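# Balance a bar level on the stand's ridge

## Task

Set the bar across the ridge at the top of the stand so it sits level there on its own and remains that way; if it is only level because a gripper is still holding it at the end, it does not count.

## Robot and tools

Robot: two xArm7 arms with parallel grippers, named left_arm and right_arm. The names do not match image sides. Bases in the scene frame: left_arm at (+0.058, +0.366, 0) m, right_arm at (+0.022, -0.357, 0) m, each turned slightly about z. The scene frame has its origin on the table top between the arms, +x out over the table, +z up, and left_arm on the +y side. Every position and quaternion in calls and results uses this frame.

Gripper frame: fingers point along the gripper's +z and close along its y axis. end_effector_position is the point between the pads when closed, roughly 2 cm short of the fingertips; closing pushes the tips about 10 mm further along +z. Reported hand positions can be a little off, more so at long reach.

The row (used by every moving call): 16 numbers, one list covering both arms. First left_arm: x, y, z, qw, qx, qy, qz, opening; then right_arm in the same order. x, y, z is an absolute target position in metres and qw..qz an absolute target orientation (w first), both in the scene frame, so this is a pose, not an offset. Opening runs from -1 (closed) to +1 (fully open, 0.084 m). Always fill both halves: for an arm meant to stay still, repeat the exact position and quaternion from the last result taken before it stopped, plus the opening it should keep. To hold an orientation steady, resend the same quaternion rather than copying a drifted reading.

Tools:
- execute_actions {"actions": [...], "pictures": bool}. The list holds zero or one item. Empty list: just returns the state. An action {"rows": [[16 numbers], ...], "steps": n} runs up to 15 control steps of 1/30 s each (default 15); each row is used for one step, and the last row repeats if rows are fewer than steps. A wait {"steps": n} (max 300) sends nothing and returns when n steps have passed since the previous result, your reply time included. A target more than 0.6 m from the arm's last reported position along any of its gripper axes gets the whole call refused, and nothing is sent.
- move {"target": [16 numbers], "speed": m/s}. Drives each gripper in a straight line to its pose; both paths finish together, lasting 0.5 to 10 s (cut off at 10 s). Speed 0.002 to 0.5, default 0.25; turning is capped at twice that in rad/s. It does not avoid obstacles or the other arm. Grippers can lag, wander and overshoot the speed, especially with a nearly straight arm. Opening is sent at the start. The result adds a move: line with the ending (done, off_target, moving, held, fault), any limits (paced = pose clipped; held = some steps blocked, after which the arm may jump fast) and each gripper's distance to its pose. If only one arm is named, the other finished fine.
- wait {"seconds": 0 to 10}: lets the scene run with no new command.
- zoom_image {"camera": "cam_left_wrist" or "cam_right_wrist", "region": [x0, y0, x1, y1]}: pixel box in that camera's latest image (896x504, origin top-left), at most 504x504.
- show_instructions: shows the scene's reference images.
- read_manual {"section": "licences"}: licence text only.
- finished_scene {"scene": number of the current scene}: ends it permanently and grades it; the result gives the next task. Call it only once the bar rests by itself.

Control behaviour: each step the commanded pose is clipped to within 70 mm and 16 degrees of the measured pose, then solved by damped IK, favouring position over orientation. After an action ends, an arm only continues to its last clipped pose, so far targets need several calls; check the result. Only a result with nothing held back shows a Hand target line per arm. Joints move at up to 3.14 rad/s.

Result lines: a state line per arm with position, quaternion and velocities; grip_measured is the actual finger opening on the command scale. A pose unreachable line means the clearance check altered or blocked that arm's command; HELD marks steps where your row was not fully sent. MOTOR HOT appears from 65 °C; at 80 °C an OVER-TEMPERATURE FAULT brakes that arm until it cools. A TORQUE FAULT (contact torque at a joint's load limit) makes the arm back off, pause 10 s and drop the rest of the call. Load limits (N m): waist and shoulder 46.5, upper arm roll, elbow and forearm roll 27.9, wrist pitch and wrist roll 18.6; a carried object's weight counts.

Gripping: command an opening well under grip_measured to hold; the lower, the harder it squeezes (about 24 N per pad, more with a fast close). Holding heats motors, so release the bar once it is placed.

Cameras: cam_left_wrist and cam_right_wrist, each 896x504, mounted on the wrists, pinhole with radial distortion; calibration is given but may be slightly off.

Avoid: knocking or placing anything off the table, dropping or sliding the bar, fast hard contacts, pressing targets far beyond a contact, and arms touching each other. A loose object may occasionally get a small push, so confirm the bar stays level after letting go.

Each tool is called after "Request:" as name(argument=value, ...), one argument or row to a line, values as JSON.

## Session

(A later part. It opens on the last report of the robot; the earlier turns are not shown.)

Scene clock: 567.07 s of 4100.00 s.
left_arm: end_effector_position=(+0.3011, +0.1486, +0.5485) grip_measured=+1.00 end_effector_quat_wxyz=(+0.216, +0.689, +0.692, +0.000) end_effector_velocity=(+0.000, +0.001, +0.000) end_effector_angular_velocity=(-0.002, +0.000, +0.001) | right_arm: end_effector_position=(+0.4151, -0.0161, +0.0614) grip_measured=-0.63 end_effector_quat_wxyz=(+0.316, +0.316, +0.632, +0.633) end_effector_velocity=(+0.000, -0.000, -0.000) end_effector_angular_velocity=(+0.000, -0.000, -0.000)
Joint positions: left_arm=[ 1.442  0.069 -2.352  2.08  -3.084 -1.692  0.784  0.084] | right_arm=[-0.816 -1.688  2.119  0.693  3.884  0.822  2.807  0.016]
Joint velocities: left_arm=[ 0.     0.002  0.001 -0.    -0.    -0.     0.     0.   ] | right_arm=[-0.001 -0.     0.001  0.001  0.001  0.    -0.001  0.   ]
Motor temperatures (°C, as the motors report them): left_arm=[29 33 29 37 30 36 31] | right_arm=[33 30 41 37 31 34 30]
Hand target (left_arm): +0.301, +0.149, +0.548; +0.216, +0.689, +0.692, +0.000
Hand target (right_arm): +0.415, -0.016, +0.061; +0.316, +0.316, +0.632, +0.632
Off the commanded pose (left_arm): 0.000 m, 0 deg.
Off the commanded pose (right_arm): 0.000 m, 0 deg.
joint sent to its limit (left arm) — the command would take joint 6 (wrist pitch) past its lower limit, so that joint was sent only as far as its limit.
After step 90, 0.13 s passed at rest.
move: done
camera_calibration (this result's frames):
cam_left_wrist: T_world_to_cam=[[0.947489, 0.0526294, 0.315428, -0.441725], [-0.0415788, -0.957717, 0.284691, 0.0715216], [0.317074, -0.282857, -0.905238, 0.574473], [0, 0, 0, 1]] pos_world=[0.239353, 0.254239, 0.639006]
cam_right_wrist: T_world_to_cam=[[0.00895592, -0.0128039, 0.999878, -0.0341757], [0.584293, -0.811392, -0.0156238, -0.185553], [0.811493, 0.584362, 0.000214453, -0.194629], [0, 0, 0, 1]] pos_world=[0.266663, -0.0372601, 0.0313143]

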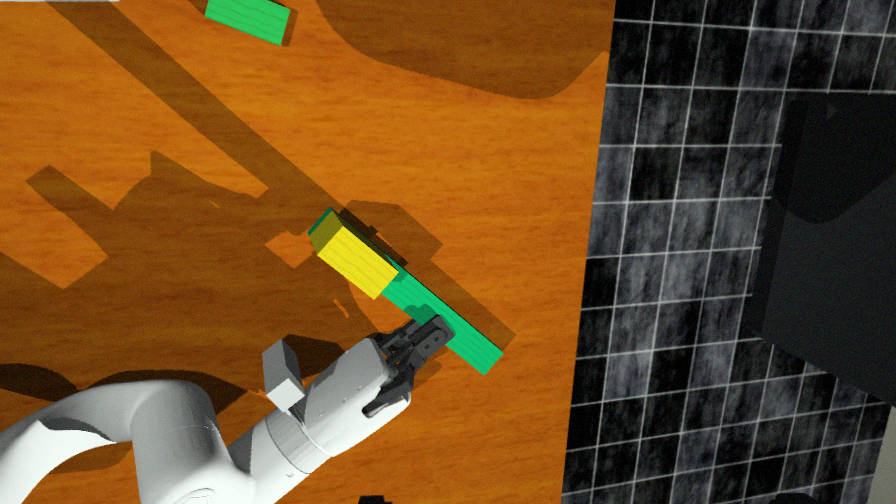

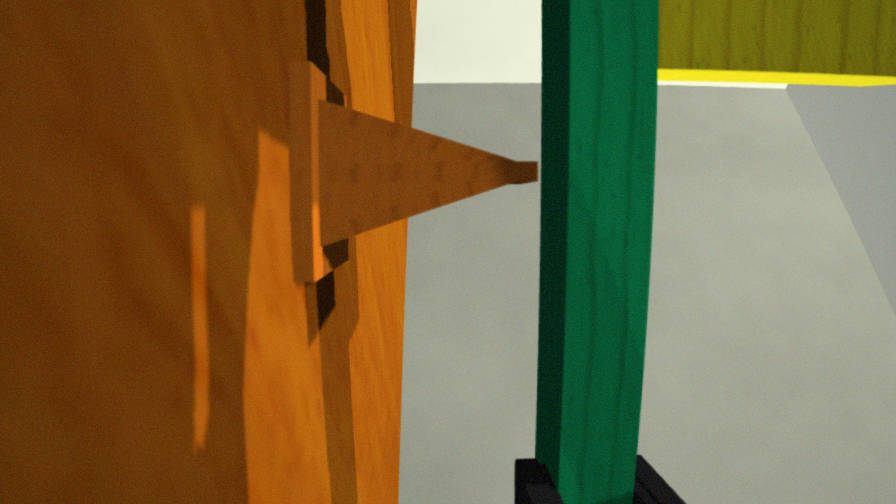

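Request:
move(
  target=[0.3011,0.1486,0.5485,0.216,0.689,0.692,0,1,0.4151,-0.0161,0.055,0.3162,0.3162,0.6325,0.6325,-0.9],
  speed=0.004,
)

Scene clock: 572.63 s of 4100.00 s.
left_arm: end_effector_position=(+0.3011, +0.1486, +0.5485) grip_measured=+1.00 end_effector_quat_wxyz=(+0.216, +0.689, +0.692, +0.000) end_effector_velocity=(-0.000, -0.000, +0.000) end_effector_angular_velocity=(-0.001, -0.000, -0.001) | right_arm: end_effector_position=(+0.4168, -0.0156, +0.0618) grip_measured=-0.63 end_effector_quat_wxyz=(+0.318, +0.315, +0.628, +0.636) end_effector_velocity=(+0.001, -0.001, +0.000) end_effector_angular_velocity=(+0.002, -0.001, -0.002)
Joint positions: left_arm=[ 1.442  0.069 -2.352  2.08  -3.084 -1.692  0.784  0.084] | right_arm=[-0.821 -1.695  2.121  0.701  3.902  0.824  2.798  0.016]
Joint velocities: left_arm=[ 0.     0.    -0.002 -0.    -0.     0.    -0.    -0.   ] | right_arm=[-0.001 -0.001 -0.     0.     0.003 -0.001  0.    -0.   ]
Motor temperatures (°C, as the motors report them): left_arm=[29 33 29 37 30 36 31] | right_arm=[33 30 41 37 31 34 30]
Hand target (left_arm): +0.301, +0.149, +0.548; +0.216, +0.689, +0.692, +0.000
Hand target (right_arm): +0.415, -0.016, +0.055; +0.316, +0.316, +0.632, +0.632
Off the commanded pose (left_arm): 0.000 m, 0 deg.
Off the commanded pose (right_arm): 0.007 m, 1 deg.
joint sent to its limit (left arm) — the command would take joint 6 (wrist pitch) past its lower limit, so that joint was sent only as far as its limit.
After step 90, 0.80 s passed at rest.
move: off_target (right_arm)
camera_calibration (this result's frames):
cam_left_wrist: T_world_to_cam=[[0.947489, 0.0526294, 0.315427, -0.441725], [-0.0415785, -0.957717, 0.284691, 0.0715216], [0.317073, -0.282857, -0.905238, 0.574474], [0, 0, 0, 1]] pos_world=[0.239353, 0.254239, 0.639006]
cam_right_wrist: T_world_to_cam=[[-0.000246422, -0.0201446, 0.999797, -0.0309091], [0.583304, -0.812092, -0.0162189, -0.18562], [0.812254, 0.583182, 0.0119506, -0.197337], [0, 0, 0, 1]] pos_world=[0.268553, -0.0362794, 0.0302506]

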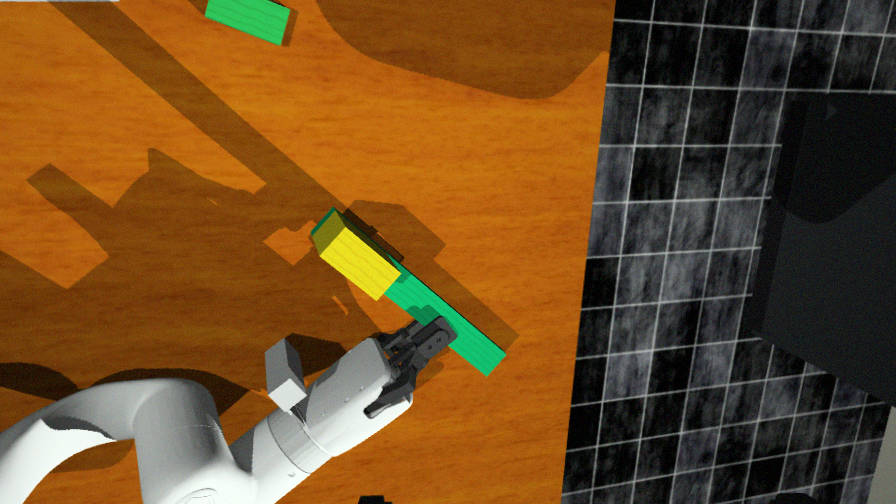

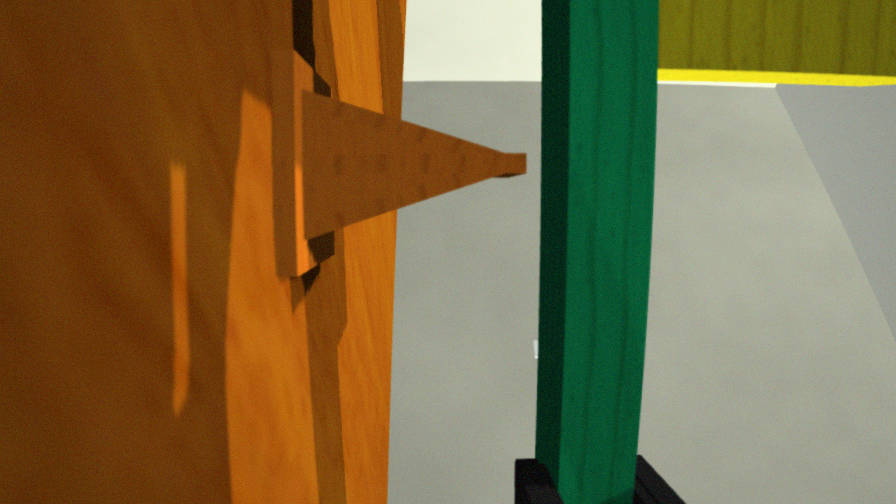

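Request:
execute_actions(
  actions=[
    {"rows":[[0.3011,0.1486,0.5485,0.216,0.689,0.692,0,1,0.4151,-0.0161,0.0625,0.3162,0.3162,0.6325,0.6325,-0.9]],"steps":15},
  ],
  pictures=false,
)

Request:
execute_actions(
  actions=[
    {"rows":[[0.3011,0.1486,0.5485,0.216,0.689,0.692,0,1,0.4151,-0.0161,0.0625,0.3162,0.3162,0.6325,0.6325,0.6]],"steps":15},
  ],
)

Scene clock: 582.13 s of 4100.00 s.
left_arm: end_effector_position=(+0.3011, +0.1486, +0.5485) grip_measured=+1.00 end_effector_quat_wxyz=(+0.216, +0.689, +0.692, +0.000) end_effector_velocity=(+0.000, +0.000, -0.000) end_effector_angular_velocity=(+0.000, -0.000, +0.001) | right_arm: end_effector_position=(+0.4142, -0.0148, +0.0605) grip_measured=-0.63 end_effector_quat_wxyz=(+0.314, +0.316, +0.634, +0.632) end_effector_velocity=(+0.000, -0.005, +0.001) end_effector_angular_velocity=(-0.006, +0.004, -0.012)
Joint positions: left_arm=[ 1.442  0.069 -2.352  2.08  -3.084 -1.692  0.784  0.084] | right_arm=[-0.815 -1.688  2.12   0.694  3.88   0.822  2.808  0.016]
Joint velocities: left_arm=[ 0.001 -0.001  0.    -0.     0.     0.     0.     0.   ] | right_arm=[ 0.004  0.004 -0.001 -0.009 -0.007 -0.011  0.003  0.   ]
Motor temperatures (°C, as the motors report them): left_arm=[29 33 29 37 30 36 31] | right_arm=[33 30 38 37 31 34 30]
Hand target (left_arm): +0.301, +0.149, +0.548; +0.216, +0.689, +0.692, +0.000
Hand target (right_arm): +0.415, -0.016, +0.063; +0.316, +0.316, +0.632, +0.632
Off the commanded pose (left_arm): 0.000 m, 0 deg.
Off the commanded pose (right_arm): 0.003 m, 0 deg.
joint sent to its limit (left arm) — the command would take joint 6 (wrist pitch) past its lower limit, so that joint was sent only as far as its limit.
Steps of this call (steps 1 to 90: nothing new was sent; then 6.00 s passed at rest; steps 91 to 105: all 15 steps of this action). Readings (end_effector_position):
91: left_arm (+0.3011, +0.1486, +0.5485) | right_arm (+0.4168, -0.0156, +0.0620)
92: left_arm (+0.3011, +0.1486, +0.5485) | right_arm (+0.4167, -0.0154, +0.0620)
94: left_arm (+0.3011, +0.1486, +0.5485) | right_arm (+0.4160, -0.0145, +0.0610)
98: left_arm (+0.3011, +0.1486, +0.5485) | right_arm (+0.4145, -0.0140, +0.0602)
105: the state above

Scene clock: 582.63 s of 4100.00 s.
left_arm: end_effector_position=(+0.3011, +0.1486, +0.5485) grip_measured=+1.00 end_effector_quat_wxyz=(+0.216, +0.689, +0.692, +0.000) end_effector_velocity=(-0.001, -0.001, +0.000) end_effector_angular_velocity=(-0.000, -0.000, -0.003) | right_arm: end_effector_position=(+0.4178, -0.0133, +0.0750) grip_measured=+0.24 end_effector_quat_wxyz=(+0.319, +0.313, +0.625, +0.640) end_effector_velocity=(+0.003, +0.006, +0.017) end_effector_angular_velocity=(+0.022, -0.020, +0.000)
Joint positions: left_arm=[ 1.443  0.069 -2.353  2.08  -3.084 -1.692  0.784  0.084] | right_arm=[-0.816 -1.687  2.094  0.688  3.881  0.823  2.808  0.054]
Joint velocities: left_arm=[-0.     0.    -0.003  0.     0.     0.    -0.    -0.   ] | right_arm=[-0.     0.001 -0.034  0.001 -0.004 -0.006  0.001  0.043]
Motor temperatures (°C, as the motors report them): left_arm=[29 33 29 37 30 36 31] | right_arm=[33 30 38 37 32 34 30]
Hand target (left_arm): +0.301, +0.149, +0.548; +0.216, +0.689, +0.692, +0.000
Hand target (right_arm): +0.415, -0.016, +0.063; +0.316, +0.316, +0.632, +0.632
Off the commanded pose (left_arm): 0.000 m, 0 deg.
Off the commanded pose (right_arm): 0.013 m, 1 deg.
joint sent to its limit (left arm) — the command would take joint 6 (wrist pitch) past its lower limit, so that joint was sent only as far as its limit.
Steps of this call (steps 1 to 15: all 15 steps of this action). Readings (end_effector_position):
1: left_arm (+0.3011, +0.1486, +0.5485) | right_arm (+0.4142, -0.0149, +0.0607)
2: left_arm (+0.3011, +0.1486, +0.5485) | right_arm (+0.4147, -0.0149, +0.0626)
4: left_arm (+0.3011, +0.1486, +0.5485) | right_arm (+0.4155, -0.0148, +0.0659)
8: left_arm (+0.3011, +0.1486, +0.5485) | right_arm (+0.4166, -0.0145, +0.0700)
15: the state above
camera_calibration (this result's frames):
cam_left_wrist: T_world_to_cam=[[0.947489, 0.0526296, 0.315427, -0.441725], [-0.0415781, -0.957717, 0.28469, 0.0715218], [0.317073, -0.282856, -0.905239, 0.574474], [0, 0, 0, 1]] pos_world=[0.239353, 0.254239, 0.639007]
cam_right_wrist: T_world_to_cam=[[-0.00814371, -0.0287598, 0.999553, -0.0408105], [0.584971, -0.810842, -0.0185641, -0.184715], [0.811014, 0.584558, 0.0234269, -0.19999], [0, 0, 0, 1]] pos_world=[0.269916, -0.0340429, 0.0420483]

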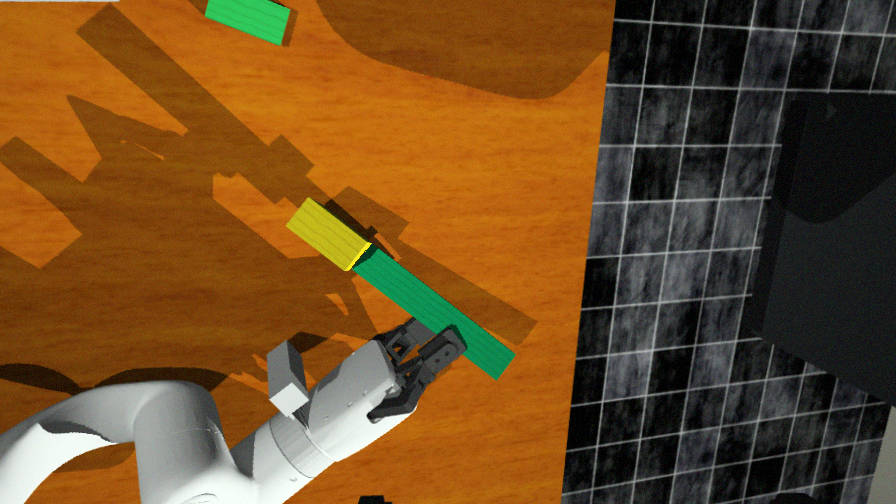

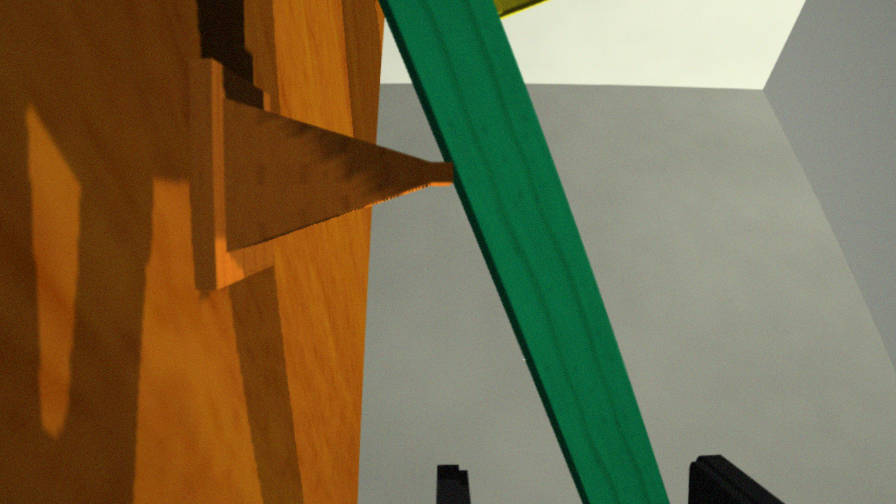

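Request:
move(
  target=[0.3011,0.1486,0.5485,0.216,0.689,0.692,0,1,0.36,-0.056,0.08,0.3162,0.3162,0.6325,0.6325,1],
  speed=0.05,
)

Scene clock: 592.50 s of 4100.00 s.
left_arm: end_effector_position=(+0.3011, +0.1486, +0.5485) grip_measured=+1.00 end_effector_quat_wxyz=(+0.216, +0.689, +0.692, +0.000) end_effector_velocity=(+0.000, +0.001, +0.000) end_effector_angular_velocity=(-0.001, -0.000, +0.001) | right_arm: end_effector_position=(+0.3609, -0.0544, +0.0843) grip_measured=+0.99 end_effector_quat_wxyz=(+0.317, +0.316, +0.629, +0.636) end_effector_velocity=(-0.001, -0.000, -0.000) end_effector_angular_velocity=(+0.000, +0.001, +0.001)
Joint positions: left_arm=[ 1.443  0.069 -2.353  2.08  -3.084 -1.692  0.784  0.084] | right_arm=[-0.587 -1.588  2.177  0.472  3.963  0.799  2.788  0.084]
Joint velocities: left_arm=[ 0.001  0.001  0.    -0.    -0.     0.     0.    -0.   ] | right_arm=[ 0.003  0.005  0.002 -0.003  0.003  0.001 -0.003 -0.   ]
Motor temperatures (°C, as the motors report them): left_arm=[29 33 29 37 30 36 31] | right_arm=[33 30 38 37 32 34 30]
Hand target (left_arm): +0.301, +0.149, +0.548; +0.216, +0.689, +0.692, +0.000
Hand target (right_arm): +0.360, -0.056, +0.080; +0.316, +0.316, +0.632, +0.632
Off the commanded pose (left_arm): 0.000 m, 0 deg.
Off the commanded pose (right_arm): 0.005 m, 1 deg.
joint sent to its limit (left arm) — the command would take joint 6 (wrist pitch) past its lower limit, so that joint was sent only as far as its limit.
After step 100, 4.70 s passed at rest.
move: off_target (right_arm)
camera_calibration (this result's frames):
cam_left_wrist: T_world_to_cam=[[0.94749, 0.052629, 0.315426, -0.441724], [-0.0415781, -0.957718, 0.28469, 0.0715223], [0.317072, -0.282855, -0.905239, 0.574475], [0, 0, 0, 1]] pos_world=[0.239353, 0.254239, 0.639007]
cam_right_wrist: T_world_to_cam=[[0.00394952, -0.0209887, 0.999772, -0.0557398], [0.584086, -0.811461, -0.0193428, -0.184197], [0.811682, 0.584029, 0.00905434, -0.129119], [0, 0, 0, 1]] pos_world=[0.21261, -0.0752293, 0.0533333]

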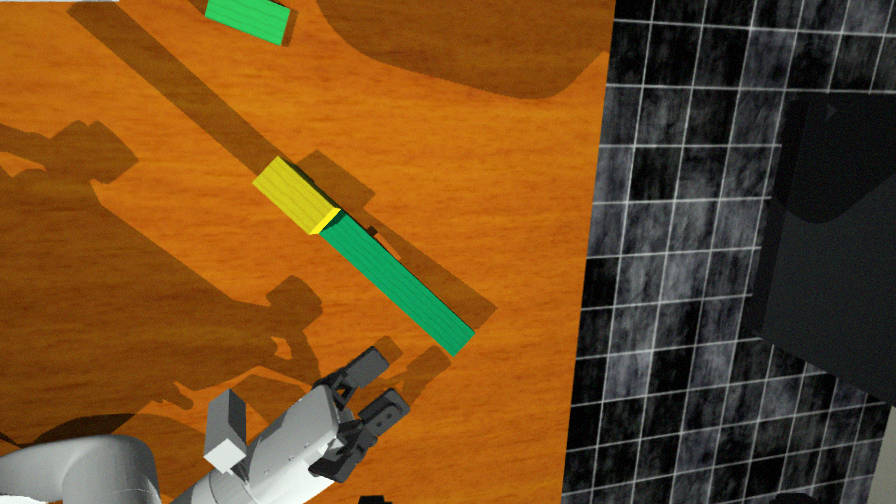

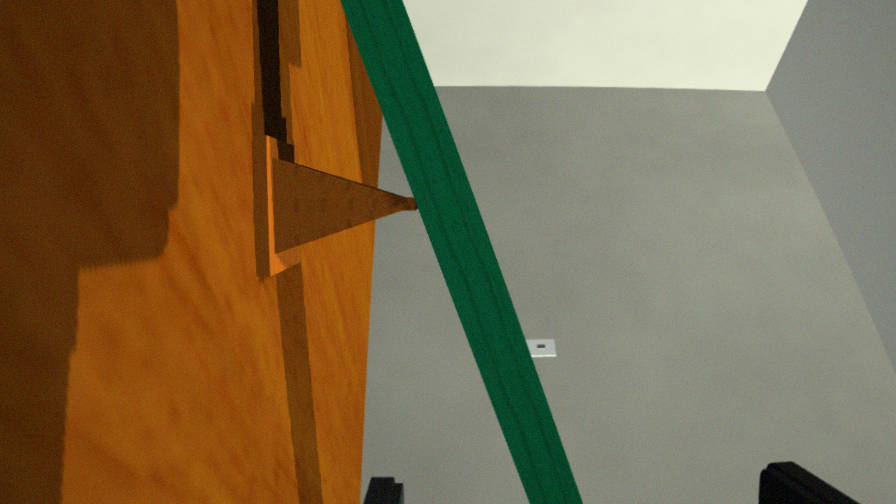

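Request:
move(
  target=[0.3011,0.1486,0.5485,0.216,0.689,0.692,0,1,0.36,-0.056,0.2,0.3162,0.3162,0.6325,0.6325,1],
  speed=0.1,
)

Request:
move(
  target=[0.3011,0.1486,0.5485,0.216,0.689,0.692,0,1,0.415,-0.016,0.2,0,0.446,0.895,0,1],
  speed=0.1,
)

Scene clock: 601.20 s of 4100.00 s.
left_arm: end_effector_position=(+0.3011, +0.1486, +0.5485) grip_measured=+1.00 end_effector_quat_wxyz=(+0.216, +0.689, +0.692, +0.000) end_effector_velocity=(-0.000, -0.000, -0.000) end_effector_angular_velocity=(+0.000, -0.000, -0.000) | right_arm: end_effector_position=(+0.3600, -0.0558, +0.2003) grip_measured=+1.00 end_effector_quat_wxyz=(+0.316, +0.316, +0.632, +0.633) end_effector_velocity=(-0.000, +0.000, +0.002) end_effector_angular_velocity=(-0.001, +0.002, -0.000)
Joint positions: left_arm=[ 1.443  0.069 -2.353  2.08  -3.084 -1.692  0.784  0.084] | right_arm=[-0.474 -1.473  1.78   0.319  3.485  0.746  2.905  0.084]
Joint velocities: left_arm=[ 0.001 -0.001 -0.001 -0.    -0.     0.    -0.    -0.   ] | right_arm=[ 0.003  0.002 -0.009 -0.001 -0.012 -0.003  0.003  0.   ]
Motor temperatures (°C, as the motors report them): left_arm=[29 33 29 37 30 36 31] | right_arm=[33 30 37 36 32 34 30]
Hand target (left_arm): +0.301, +0.149, +0.548; +0.216, +0.689, +0.692, +0.000
Hand target (right_arm): +0.360, -0.056, +0.201; +0.316, +0.316, +0.632, +0.633
Off the commanded pose (left_arm): 0.000 m, 0 deg.
Off the commanded pose (right_arm): 0.000 m, 0 deg.
joint sent to its limit (left arm) — the command would take joint 6 (wrist pitch) past its lower limit, so that joint was sent only as far as its limit.
After step 90, 4.13 s passed at rest.
move: done
camera_calibration (this result's frames):
cam_left_wrist: T_world_to_cam=[[0.94749, 0.0526289, 0.315426, -0.441724], [-0.0415779, -0.957718, 0.284689, 0.0715224], [0.317072, -0.282855, -0.90524, 0.574475], [0, 0, 0, 1]] pos_world=[0.239353, 0.254239, 0.639007]
cam_right_wrist: T_world_to_cam=[[0.0080347, -0.0122333, 0.999893, -0.172728], [0.584732, -0.811095, -0.014622, -0.183698], [0.811187, 0.584786, 0.000636271, -0.126749], [0, 0, 0, 1]] pos_world=[0.211619, -0.0769888, 0.170104]

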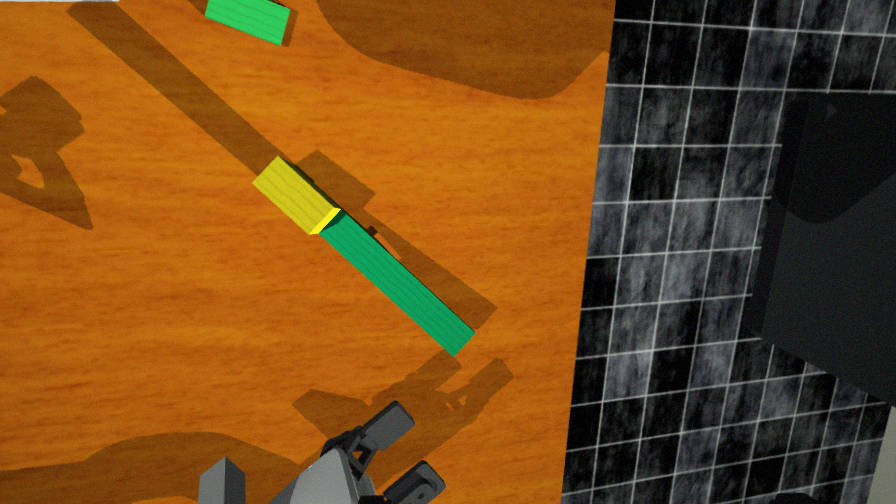

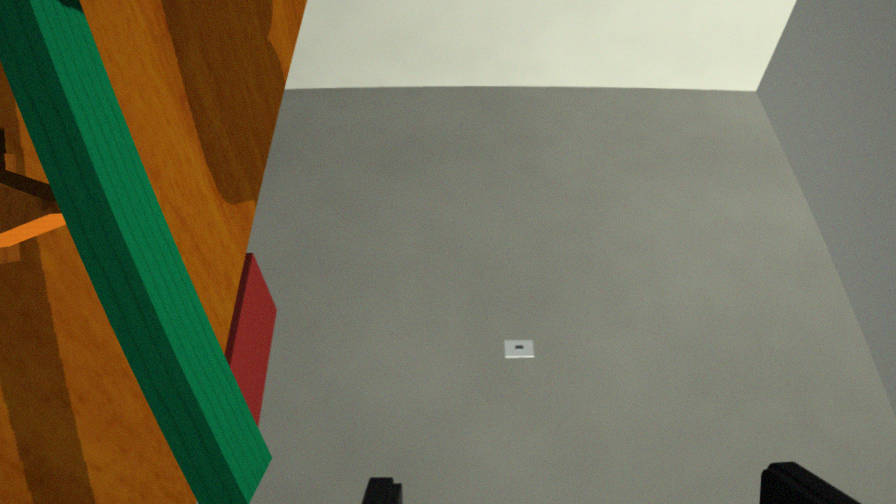

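Scene clock: 609.40 s of 4100.00 s.
left_arm: end_effector_position=(+0.3011, +0.1486, +0.5485) grip_measured=+1.00 end_effector_quat_wxyz=(+0.216, +0.689, +0.692, -0.000) end_effector_velocity=(-0.000, -0.000, -0.000) end_effector_angular_velocity=(+0.001, +0.001, -0.000) | right_arm: end_effector_position=(+0.4157, -0.0166, +0.2009) grip_measured=+1.00 end_effector_quat_wxyz=(+0.002, +0.447, +0.894, +0.000) end_effector_velocity=(-0.001, +0.001, +0.000) end_effector_angular_velocity=(-0.003, +0.008, +0.001)
Joint positions: left_arm=[ 1.445  0.069 -2.354  2.08  -3.085 -1.692  0.784  0.084] | right_arm=[-1.329 -0.78   1.625  1.318  0.801  1.35   4.238  0.084]
Joint velocities: left_arm=[-0.001 -0.001  0.001 -0.    -0.    -0.001 -0.     0.   ] | right_arm=[-0.009 -0.001  0.006  0.011 -0.001  0.012  0.002  0.   ]
Motor temperatures (°C, as the motors report them): left_arm=[29 33 29 37 30 36 31] | right_arm=[33 30 38 37 32 34 30]
Hand target (left_arm): +0.301, +0.149, +0.548; +0.216, +0.689, +0.692, -0.000
Hand target (right_arm): +0.416, -0.017, +0.201; +0.002, +0.447, +0.894, +0.000
Off the commanded pose (left_arm): 0.000 m, 0 deg.
Off the commanded pose (right_arm): 0.001 m, 0 deg.
joint sent to its limit (left arm) — the command would take joint 6 (wrist pitch) past its lower limit, so that joint was sent only as far as its limit.
move: done
camera_calibration (this result's frames):
cam_left_wrist: T_world_to_cam=[[0.947491, 0.0526277, 0.315422, -0.441723], [-0.0415772, -0.957719, 0.284687, 0.0715235], [0.317068, -0.282853, -0.905242, 0.574477], [0, 0, 0, 1]] pos_world=[0.239354, 0.254238, 0.639008]
cam_right_wrist: T_world_to_cam=[[0.809112, 0.587647, 0.00298334, -0.296074], [0.587444, -0.808947, 0.0226801, -0.193107], [0.0157413, -0.0165982, -0.999738, 0.326892], [0, 0, 0, 1]] pos_world=[0.347851, 0.0231996, 0.332069]

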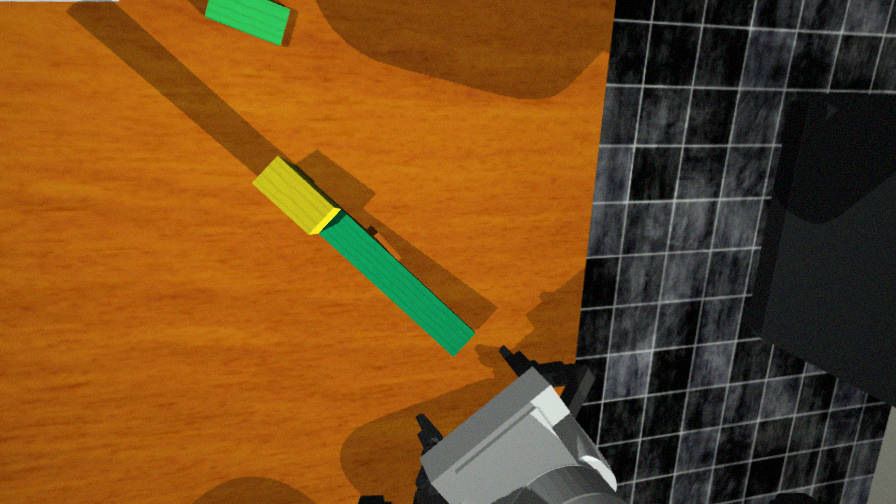

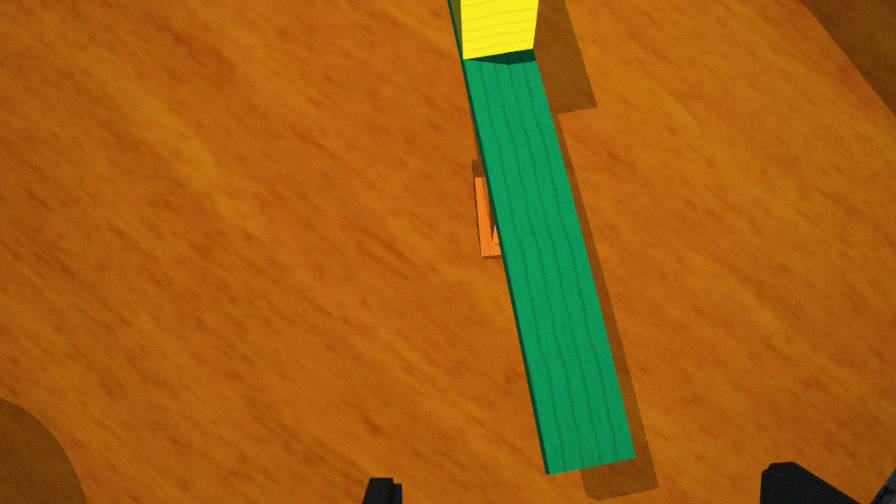

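Request:
move(
  target=[0.3011,0.1486,0.5485,0.216,0.689,0.692,0,1,0.415,-0.016,0.1,0,0.446,0.895,0,1],
  speed=0.08,
)

Request:
move(
  target=[0.3011,0.1486,0.5485,0.216,0.689,0.692,0,1,0.415,-0.016,0.1,0,0.446,0.895,0,-0.8],
)

Scene clock: 614.80 s of 4100.00 s.
left_arm: end_effector_position=(+0.3011, +0.1486, +0.5485) grip_measured=+1.00 end_effector_quat_wxyz=(+0.216, +0.689, +0.692, +0.000) end_effector_velocity=(-0.001, -0.000, +0.000) end_effector_angular_velocity=(-0.000, +0.000, -0.002) | right_arm: end_effector_position=(+0.4152, -0.0158, +0.1003) grip_measured=+1.00 end_effector_quat_wxyz=(-0.000, +0.446, +0.895, +0.000) end_effector_velocity=(-0.000, +0.001, -0.002) end_effector_angular_velocity=(-0.001, -0.000, +0.003)
Joint positions: left_arm=[ 1.445  0.069 -2.354  2.08  -3.085 -1.692  0.784  0.084] | right_arm=[-1.394 -0.879  1.801  1.206  0.953  1.167  4.162  0.084]
Joint velocities: left_arm=[ 0.     0.    -0.003  0.     0.    -0.    -0.     0.   ] | right_arm=[-0.001 -0.002  0.005 -0.001  0.001 -0.004 -0.002  0.   ]
Motor temperatures (°C, as the motors report them): left_arm=[29 33 29 37 30 36 31] | right_arm=[33 30 39 38 32 34 30]
Hand target (left_arm): +0.301, +0.149, +0.548; +0.216, +0.689, +0.692, +0.000
Hand target (right_arm): +0.415, -0.016, +0.100; -0.000, +0.446, +0.895, +0.000
Off the commanded pose (left_arm): 0.000 m, 0 deg.
Off the commanded pose (right_arm): 0.000 m, 0 deg.
joint sent to its limit (left arm) — the command would take joint 6 (wrist pitch) past its lower limit, so that joint was sent only as far as its limit.
After step 90, 0.77 s passed at rest.
move: done
camera_calibration (this result's frames):
cam_left_wrist: T_world_to_cam=[[0.947491, 0.0526278, 0.315423, -0.441723], [-0.0415772, -0.957719, 0.284687, 0.0715236], [0.317069, -0.282852, -0.905241, 0.574477], [0, 0, 0, 1]] pos_world=[0.239353, 0.254238, 0.639008]
cam_right_wrist: T_world_to_cam=[[0.807699, 0.589594, 0.000726644, -0.295006], [0.589475, -0.80756, 0.0191211, -0.190354], [0.0118605, -0.0150158, -0.999817, 0.227919], [0, 0, 0, 1]] pos_world=[0.347782, 0.0236342, 0.231731]

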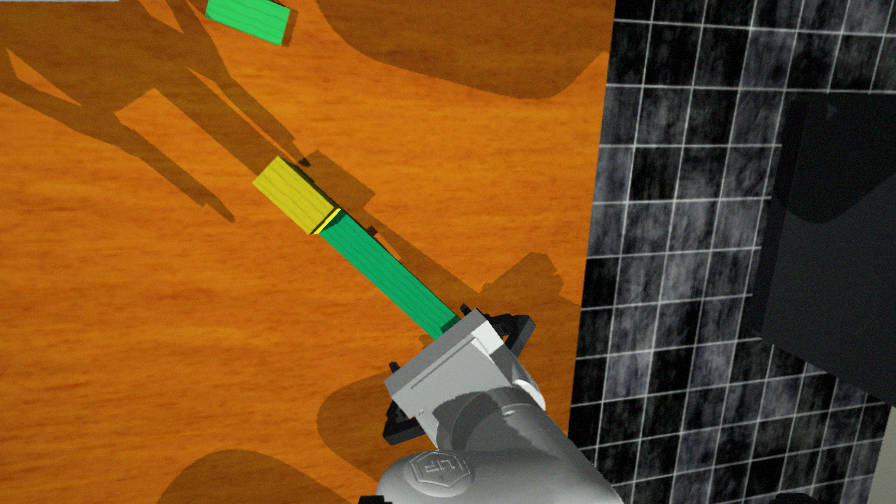

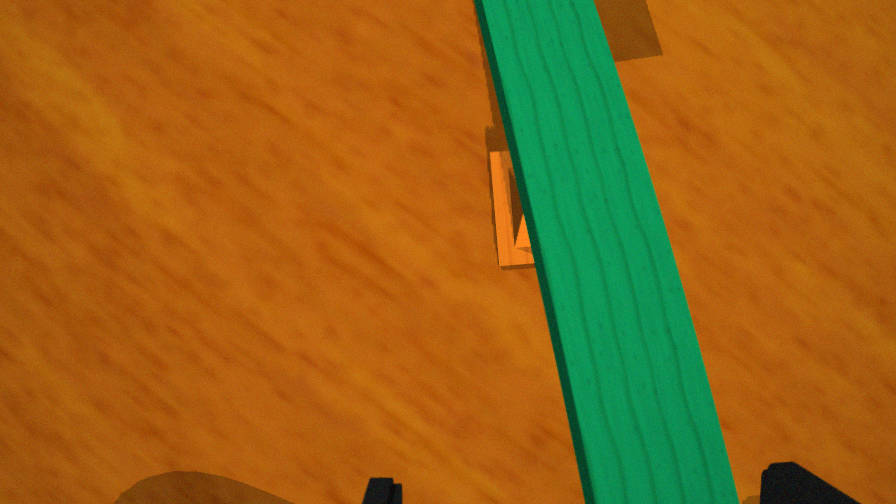

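Scene clock: 615.50 s of 4100.00 s.
left_arm: end_effector_position=(+0.3011, +0.1486, +0.5485) grip_measured=+1.00 end_effector_quat_wxyz=(+0.216, +0.689, +0.692, +0.000) end_effector_velocity=(-0.000, -0.001, -0.000) end_effector_angular_velocity=(+0.002, -0.000, -0.003) | right_arm: end_effector_position=(+0.4150, -0.0159, +0.1000) grip_measured=-0.25 end_effector_quat_wxyz=(+0.000, +0.446, +0.895, +0.000) end_effector_velocity=(+0.000, -0.000, +0.000) end_effector_angular_velocity=(-0.001, -0.002, +0.002)
Joint positions: left_arm=[ 1.445  0.069 -2.354  2.08  -3.085 -1.692  0.784  0.084] | right_arm=[-1.393 -0.879  1.801  1.205  0.953  1.167  4.162  0.033]
Joint velocities: left_arm=[-0.001 -0.002 -0.    -0.    -0.     0.     0.001 -0.   ] | right_arm=[ 0.001 -0.    -0.001  0.    -0.001 -0.001 -0.001 -0.   ]
Motor temperatures (°C, as the motors report them): left_arm=[29 33 29 37 30 36 31] | right_arm=[33 30 39 38 32 34 30]
Hand target (left_arm): +0.301, +0.149, +0.548; +0.216, +0.689, +0.692, +0.000
Hand target (right_arm): +0.415, -0.016, +0.100; -0.000, +0.446, +0.895, +0.000
Off the commanded pose (left_arm): 0.000 m, 0 deg.
Off the commanded pose (right_arm): 0.000 m, 0 deg.
joint sent to its limit (left arm) — the command would take joint 6 (wrist pitch) past its lower limit, so that joint was sent only as far as its limit.
move: done
camera_calibration (this result's frames):
cam_left_wrist: T_world_to_cam=[[0.947491, 0.052628, 0.315423, -0.441723], [-0.0415769, -0.957719, 0.284686, 0.0715238], [0.317069, -0.282852, -0.905242, 0.574477], [0, 0, 0, 1]] pos_world=[0.239353, 0.254238, 0.639008]
cam_right_wrist: T_world_to_cam=[[0.807628, 0.589693, 0.000386986, -0.294687], [0.589576, -0.80748, 0.019407, -0.19036], [0.0117566, -0.0154454, -0.999812, 0.227728], [0, 0, 0, 1]] pos_world=[0.347551, 0.0235802, 0.231494]

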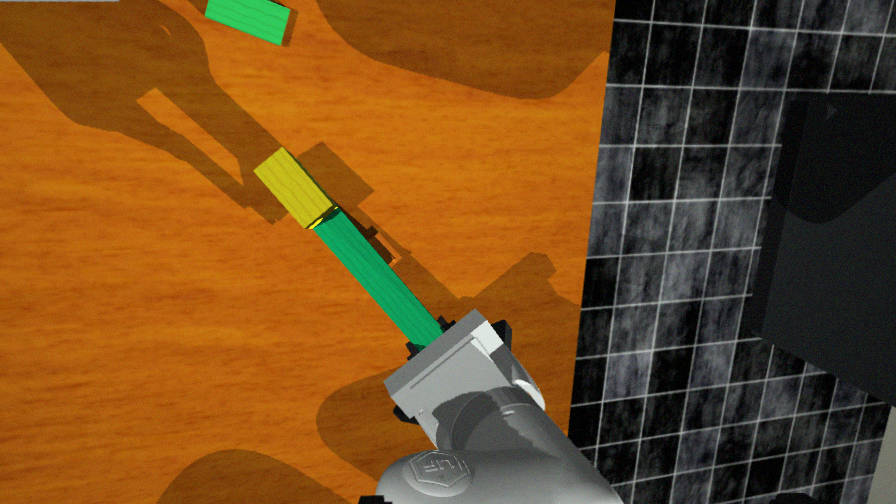

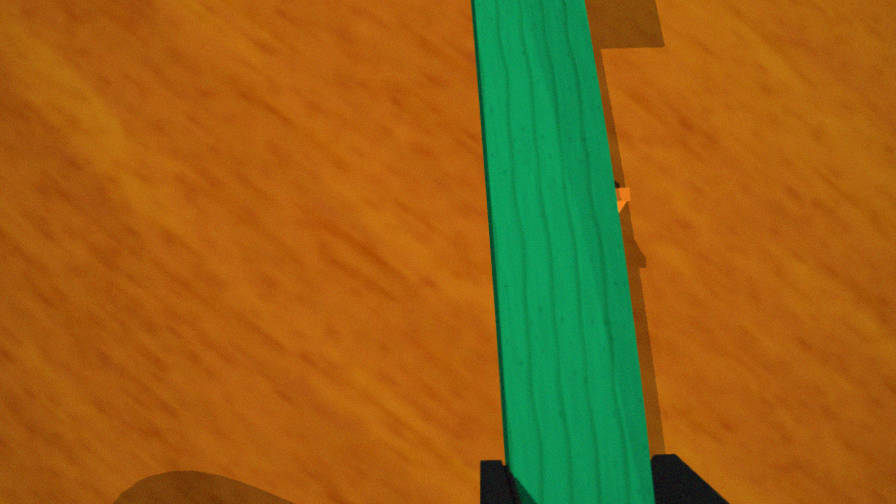

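Request:
move(
  target=[0.3011,0.1486,0.5485,0.216,0.689,0.692,0,1,0.415,-0.016,0.125,0,0.446,0.895,0,-0.8],
  speed=0.05,
)

Request:
move(
  target=[0.3011,0.1486,0.5485,0.216,0.689,0.692,0,1,0.355,-0.061,0.125,0,0.446,0.895,0,-0.8],
  speed=0.05,
)

Request:
move(
  target=[0.3011,0.1486,0.5485,0.216,0.689,0.692,0,1,0.355,-0.061,0.03,0,0.446,0.895,0,-0.15],
  speed=0.04,
)

Scene clock: 623.47 s of 4100.00 s.
left_arm: end_effector_position=(+0.3011, +0.1486, +0.5485) grip_measured=+1.00 end_effector_quat_wxyz=(+0.216, +0.689, +0.692, +0.000) end_effector_velocity=(-0.000, -0.000, +0.000) end_effector_angular_velocity=(-0.000, -0.000, -0.001) | right_arm: end_effector_position=(+0.4149, -0.0161, +0.1247) grip_measured=-0.26 end_effector_quat_wxyz=(+0.000, +0.446, +0.895, -0.000) end_effector_velocity=(-0.001, +0.001, +0.001) end_effector_angular_velocity=(-0.002, +0.000, +0.003)
Joint positions: left_arm=[ 1.445  0.069 -2.354  2.08  -3.085 -1.692  0.784  0.084] | right_arm=[-1.372 -0.851  1.754  1.223  0.911  1.21   4.181  0.033]
Joint velocities: left_arm=[ 0. -0. -0.  0. -0.  0.  0.  0.] | right_arm=[ 0.003  0.001 -0.002  0.001 -0.004  0.002  0.002 -0.   ]
Motor temperatures (°C, as the motors report them): left_arm=[29 33 29 37 30 36 31] | right_arm=[33 31 40 38 32 34 30]
Hand target (left_arm): +0.301, +0.149, +0.548; +0.216, +0.689, +0.692, +0.000
Hand target (right_arm): +0.415, -0.016, +0.125; +0.000, +0.446, +0.895, -0.000
Off the commanded pose (left_arm): 0.000 m, 0 deg.
Off the commanded pose (right_arm): 0.000 m, 0 deg.
joint sent to its limit (left arm) — the command would take joint 6 (wrist pitch) past its lower limit, so that joint was sent only as far as its limit.
After step 90, 4.13 s passed at rest.
move: done
camera_calibration (this result's frames):
cam_left_wrist: T_world_to_cam=[[0.947491, 0.0526277, 0.315423, -0.441723], [-0.0415769, -0.957719, 0.284686, 0.071524], [0.317068, -0.282851, -0.905242, 0.574477], [0, 0, 0, 1]] pos_world=[0.239353, 0.254238, 0.639008]
cam_right_wrist: T_world_to_cam=[[0.807683, 0.589616, -0.0000412356, -0.294496], [0.589503, -0.807527, 0.0196738, -0.190933], [0.0115667, -0.0159145, -0.999806, 0.252497], [0, 0, 0, 1]] pos_world=[0.347495, 0.0234741, 0.256193]

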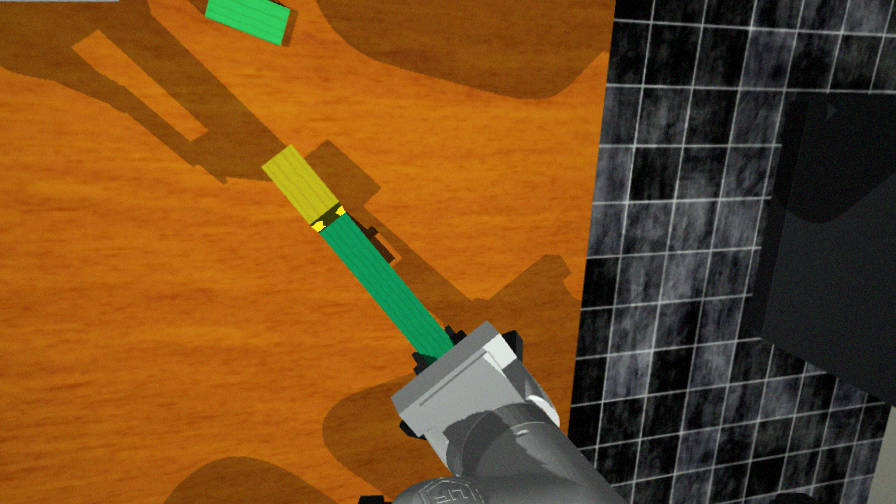

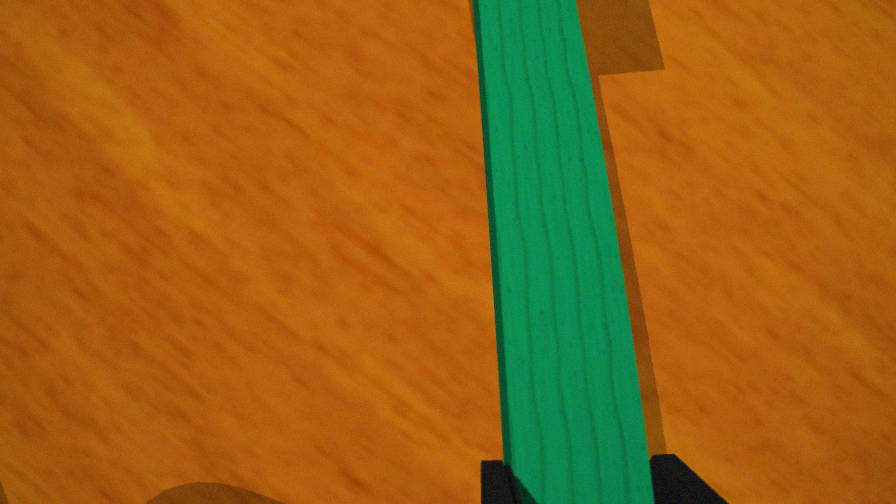

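Scene clock: 625.33 s of 4100.00 s.
left_arm: end_effector_position=(+0.3011, +0.1486, +0.5485) grip_measured=+1.00 end_effector_quat_wxyz=(+0.216, +0.689, +0.692, +0.000) end_effector_velocity=(+0.000, +0.001, +0.000) end_effector_angular_velocity=(-0.000, +0.000, +0.001) | right_arm: end_effector_position=(+0.3551, -0.0607, +0.1251) grip_measured=-0.26 end_effector_quat_wxyz=(+0.000, +0.446, +0.895, +0.000) end_effector_velocity=(-0.001, -0.001, +0.001) end_effector_angular_velocity=(+0.000, -0.001, -0.001)
Joint positions: left_arm=[ 1.445  0.069 -2.355  2.08  -3.085 -1.692  0.784  0.084] | right_arm=[-1.067 -0.793  1.557  0.931  0.897  1.147  4.145  0.033]
Joint velocities: left_arm=[ 0.     0.001  0.001 -0.     0.    -0.001  0.    -0.   ] | right_arm=[ 0.006  0.    -0.006 -0.004 -0.    -0.    -0.    -0.   ]
Motor temperatures (°C, as the motors report them): left_arm=[29 33 29 37 30 36 31] | right_arm=[33 31 40 38 32 34 30]
Hand target (left_arm): +0.301, +0.149, +0.548; +0.216, +0.689, +0.692, +0.000
Hand target (right_arm): +0.355, -0.061, +0.125; +0.000, +0.446, +0.895, +0.000
Off the commanded pose (left_arm): 0.000 m, 0 deg.
Off the commanded pose (right_arm): 0.000 m, 0 deg.
joint sent to its limit (left arm) — the command would take joint 6 (wrist pitch) past its lower limit, so that joint was sent only as far as its limit.
move: done
camera_calibration (this result's frames):
cam_left_wrist: T_world_to_cam=[[0.947491, 0.0526272, 0.315422, -0.441722], [-0.0415769, -0.957719, 0.284685, 0.0715242], [0.317067, -0.282851, -0.905242, 0.574478], [0, 0, 0, 1]] pos_world=[0.239353, 0.254238, 0.639008]
cam_right_wrist: T_world_to_cam=[[0.807718, 0.589568, 0.000413391, -0.219926], [0.58945, -0.807569, 0.0195043, -0.191656], [0.011833, -0.0155103, -0.99981, 0.252721], [0, 0, 0, 1]] pos_world=[0.28762, -0.0211946, 0.256502]

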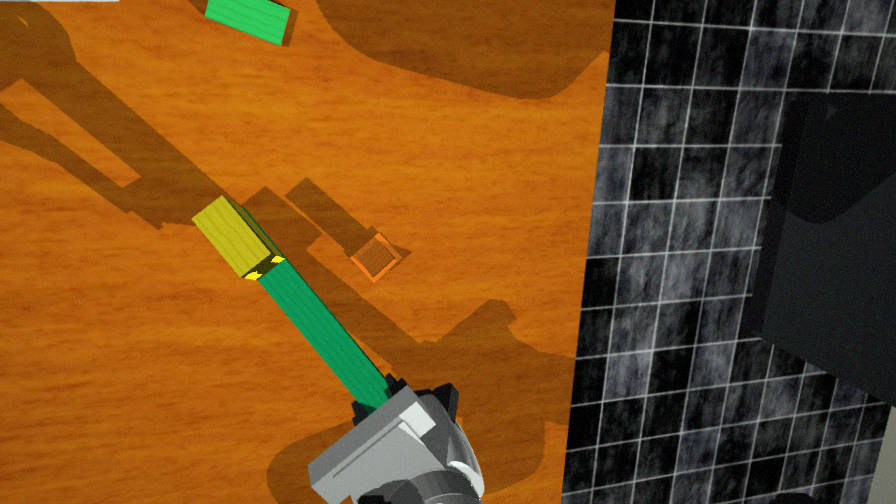

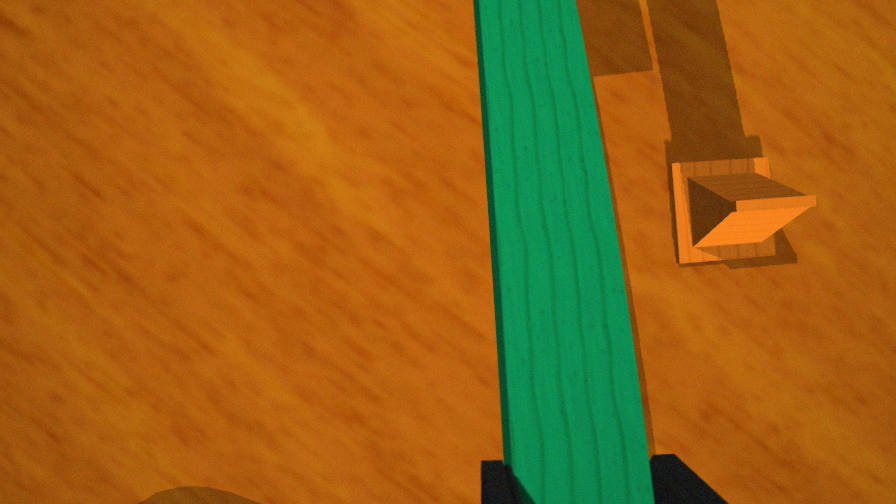

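Scene clock: 628.03 s of 4100.00 s.
left_arm: end_effector_position=(+0.3011, +0.1486, +0.5485) grip_measured=+1.00 end_effector_quat_wxyz=(+0.216, +0.689, +0.692, +0.000) end_effector_velocity=(+0.000, +0.001, +0.000) end_effector_angular_velocity=(-0.001, +0.001, +0.001) | right_arm: end_effector_position=(+0.3551, -0.0608, +0.0300) grip_measured=-0.16 end_effector_quat_wxyz=(-0.000, +0.446, +0.895, +0.000) end_effector_velocity=(+0.001, +0.000, -0.000) end_effector_angular_velocity=(+0.002, -0.003, -0.001)
Joint positions: left_arm=[ 1.446  0.069 -2.355  2.08  -3.085 -1.692  0.784  0.084] | right_arm=[-1.229 -0.869  1.841  0.893  1.1    0.972  4.048  0.037]
Joint velocities: left_arm=[-0.     0.001  0.001  0.    -0.    -0.001  0.    -0.   ] | right_arm=[-0.002 -0.001  0.002  0.001  0.003 -0.004 -0.001 -0.   ]
Motor temperatures (°C, as the motors report them): left_arm=[29 33 29 37 30 36 31] | right_arm=[33 31 40 38 32 34 30]
Hand target (left_arm): +0.301, +0.149, +0.548; +0.216, +0.689, +0.692, +0.000
Hand target (right_arm): +0.355, -0.061, +0.030; -0.000, +0.446, +0.895, +0.000
Off the commanded pose (left_arm): 0.000 m, 0 deg.
Off the commanded pose (right_arm): 0.000 m, 0 deg.
joint sent to its limit (left arm) — the command would take joint 6 (wrist pitch) past its lower limit, so that joint was sent only as far as its limit.
move: done
camera_calibration (this result's frames):
cam_left_wrist: T_world_to_cam=[[0.947491, 0.0526272, 0.315421, -0.441722], [-0.0415767, -0.957719, 0.284685, 0.0715245], [0.317067, -0.28285, -0.905243, 0.574478], [0, 0, 0, 1]] pos_world=[0.239354, 0.254238, 0.639009]
cam_right_wrist: T_world_to_cam=[[0.807678, 0.589623, 0.000256043, -0.219788], [0.589513, -0.807535, 0.0190243, -0.189886], [0.0114239, -0.0152146, -0.999819, 0.157818], [0, 0, 0, 1]] pos_world=[0.287655, -0.0213467, 0.161458]

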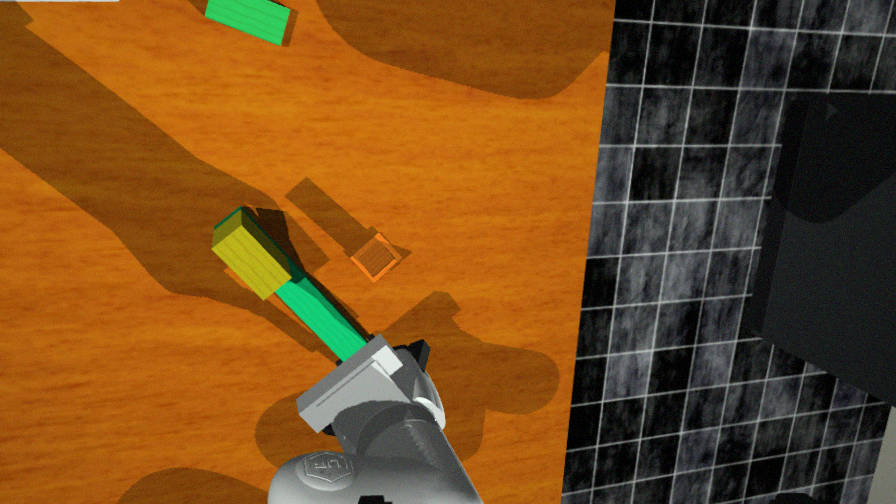

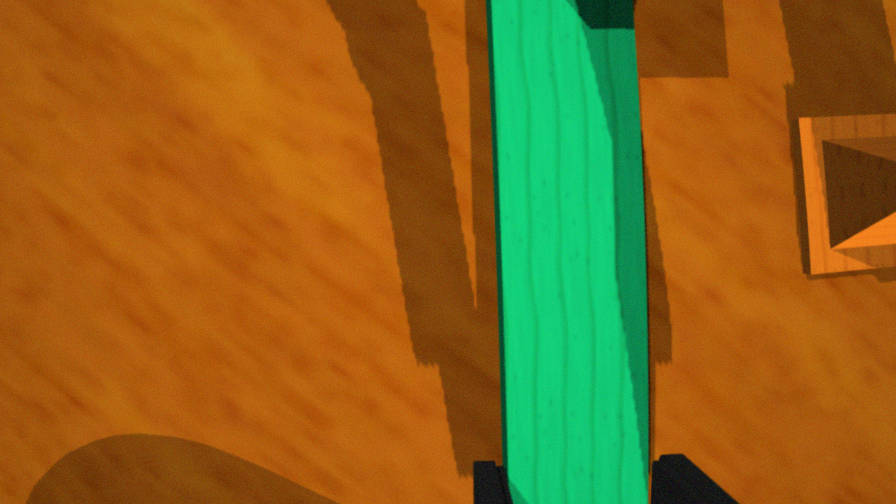

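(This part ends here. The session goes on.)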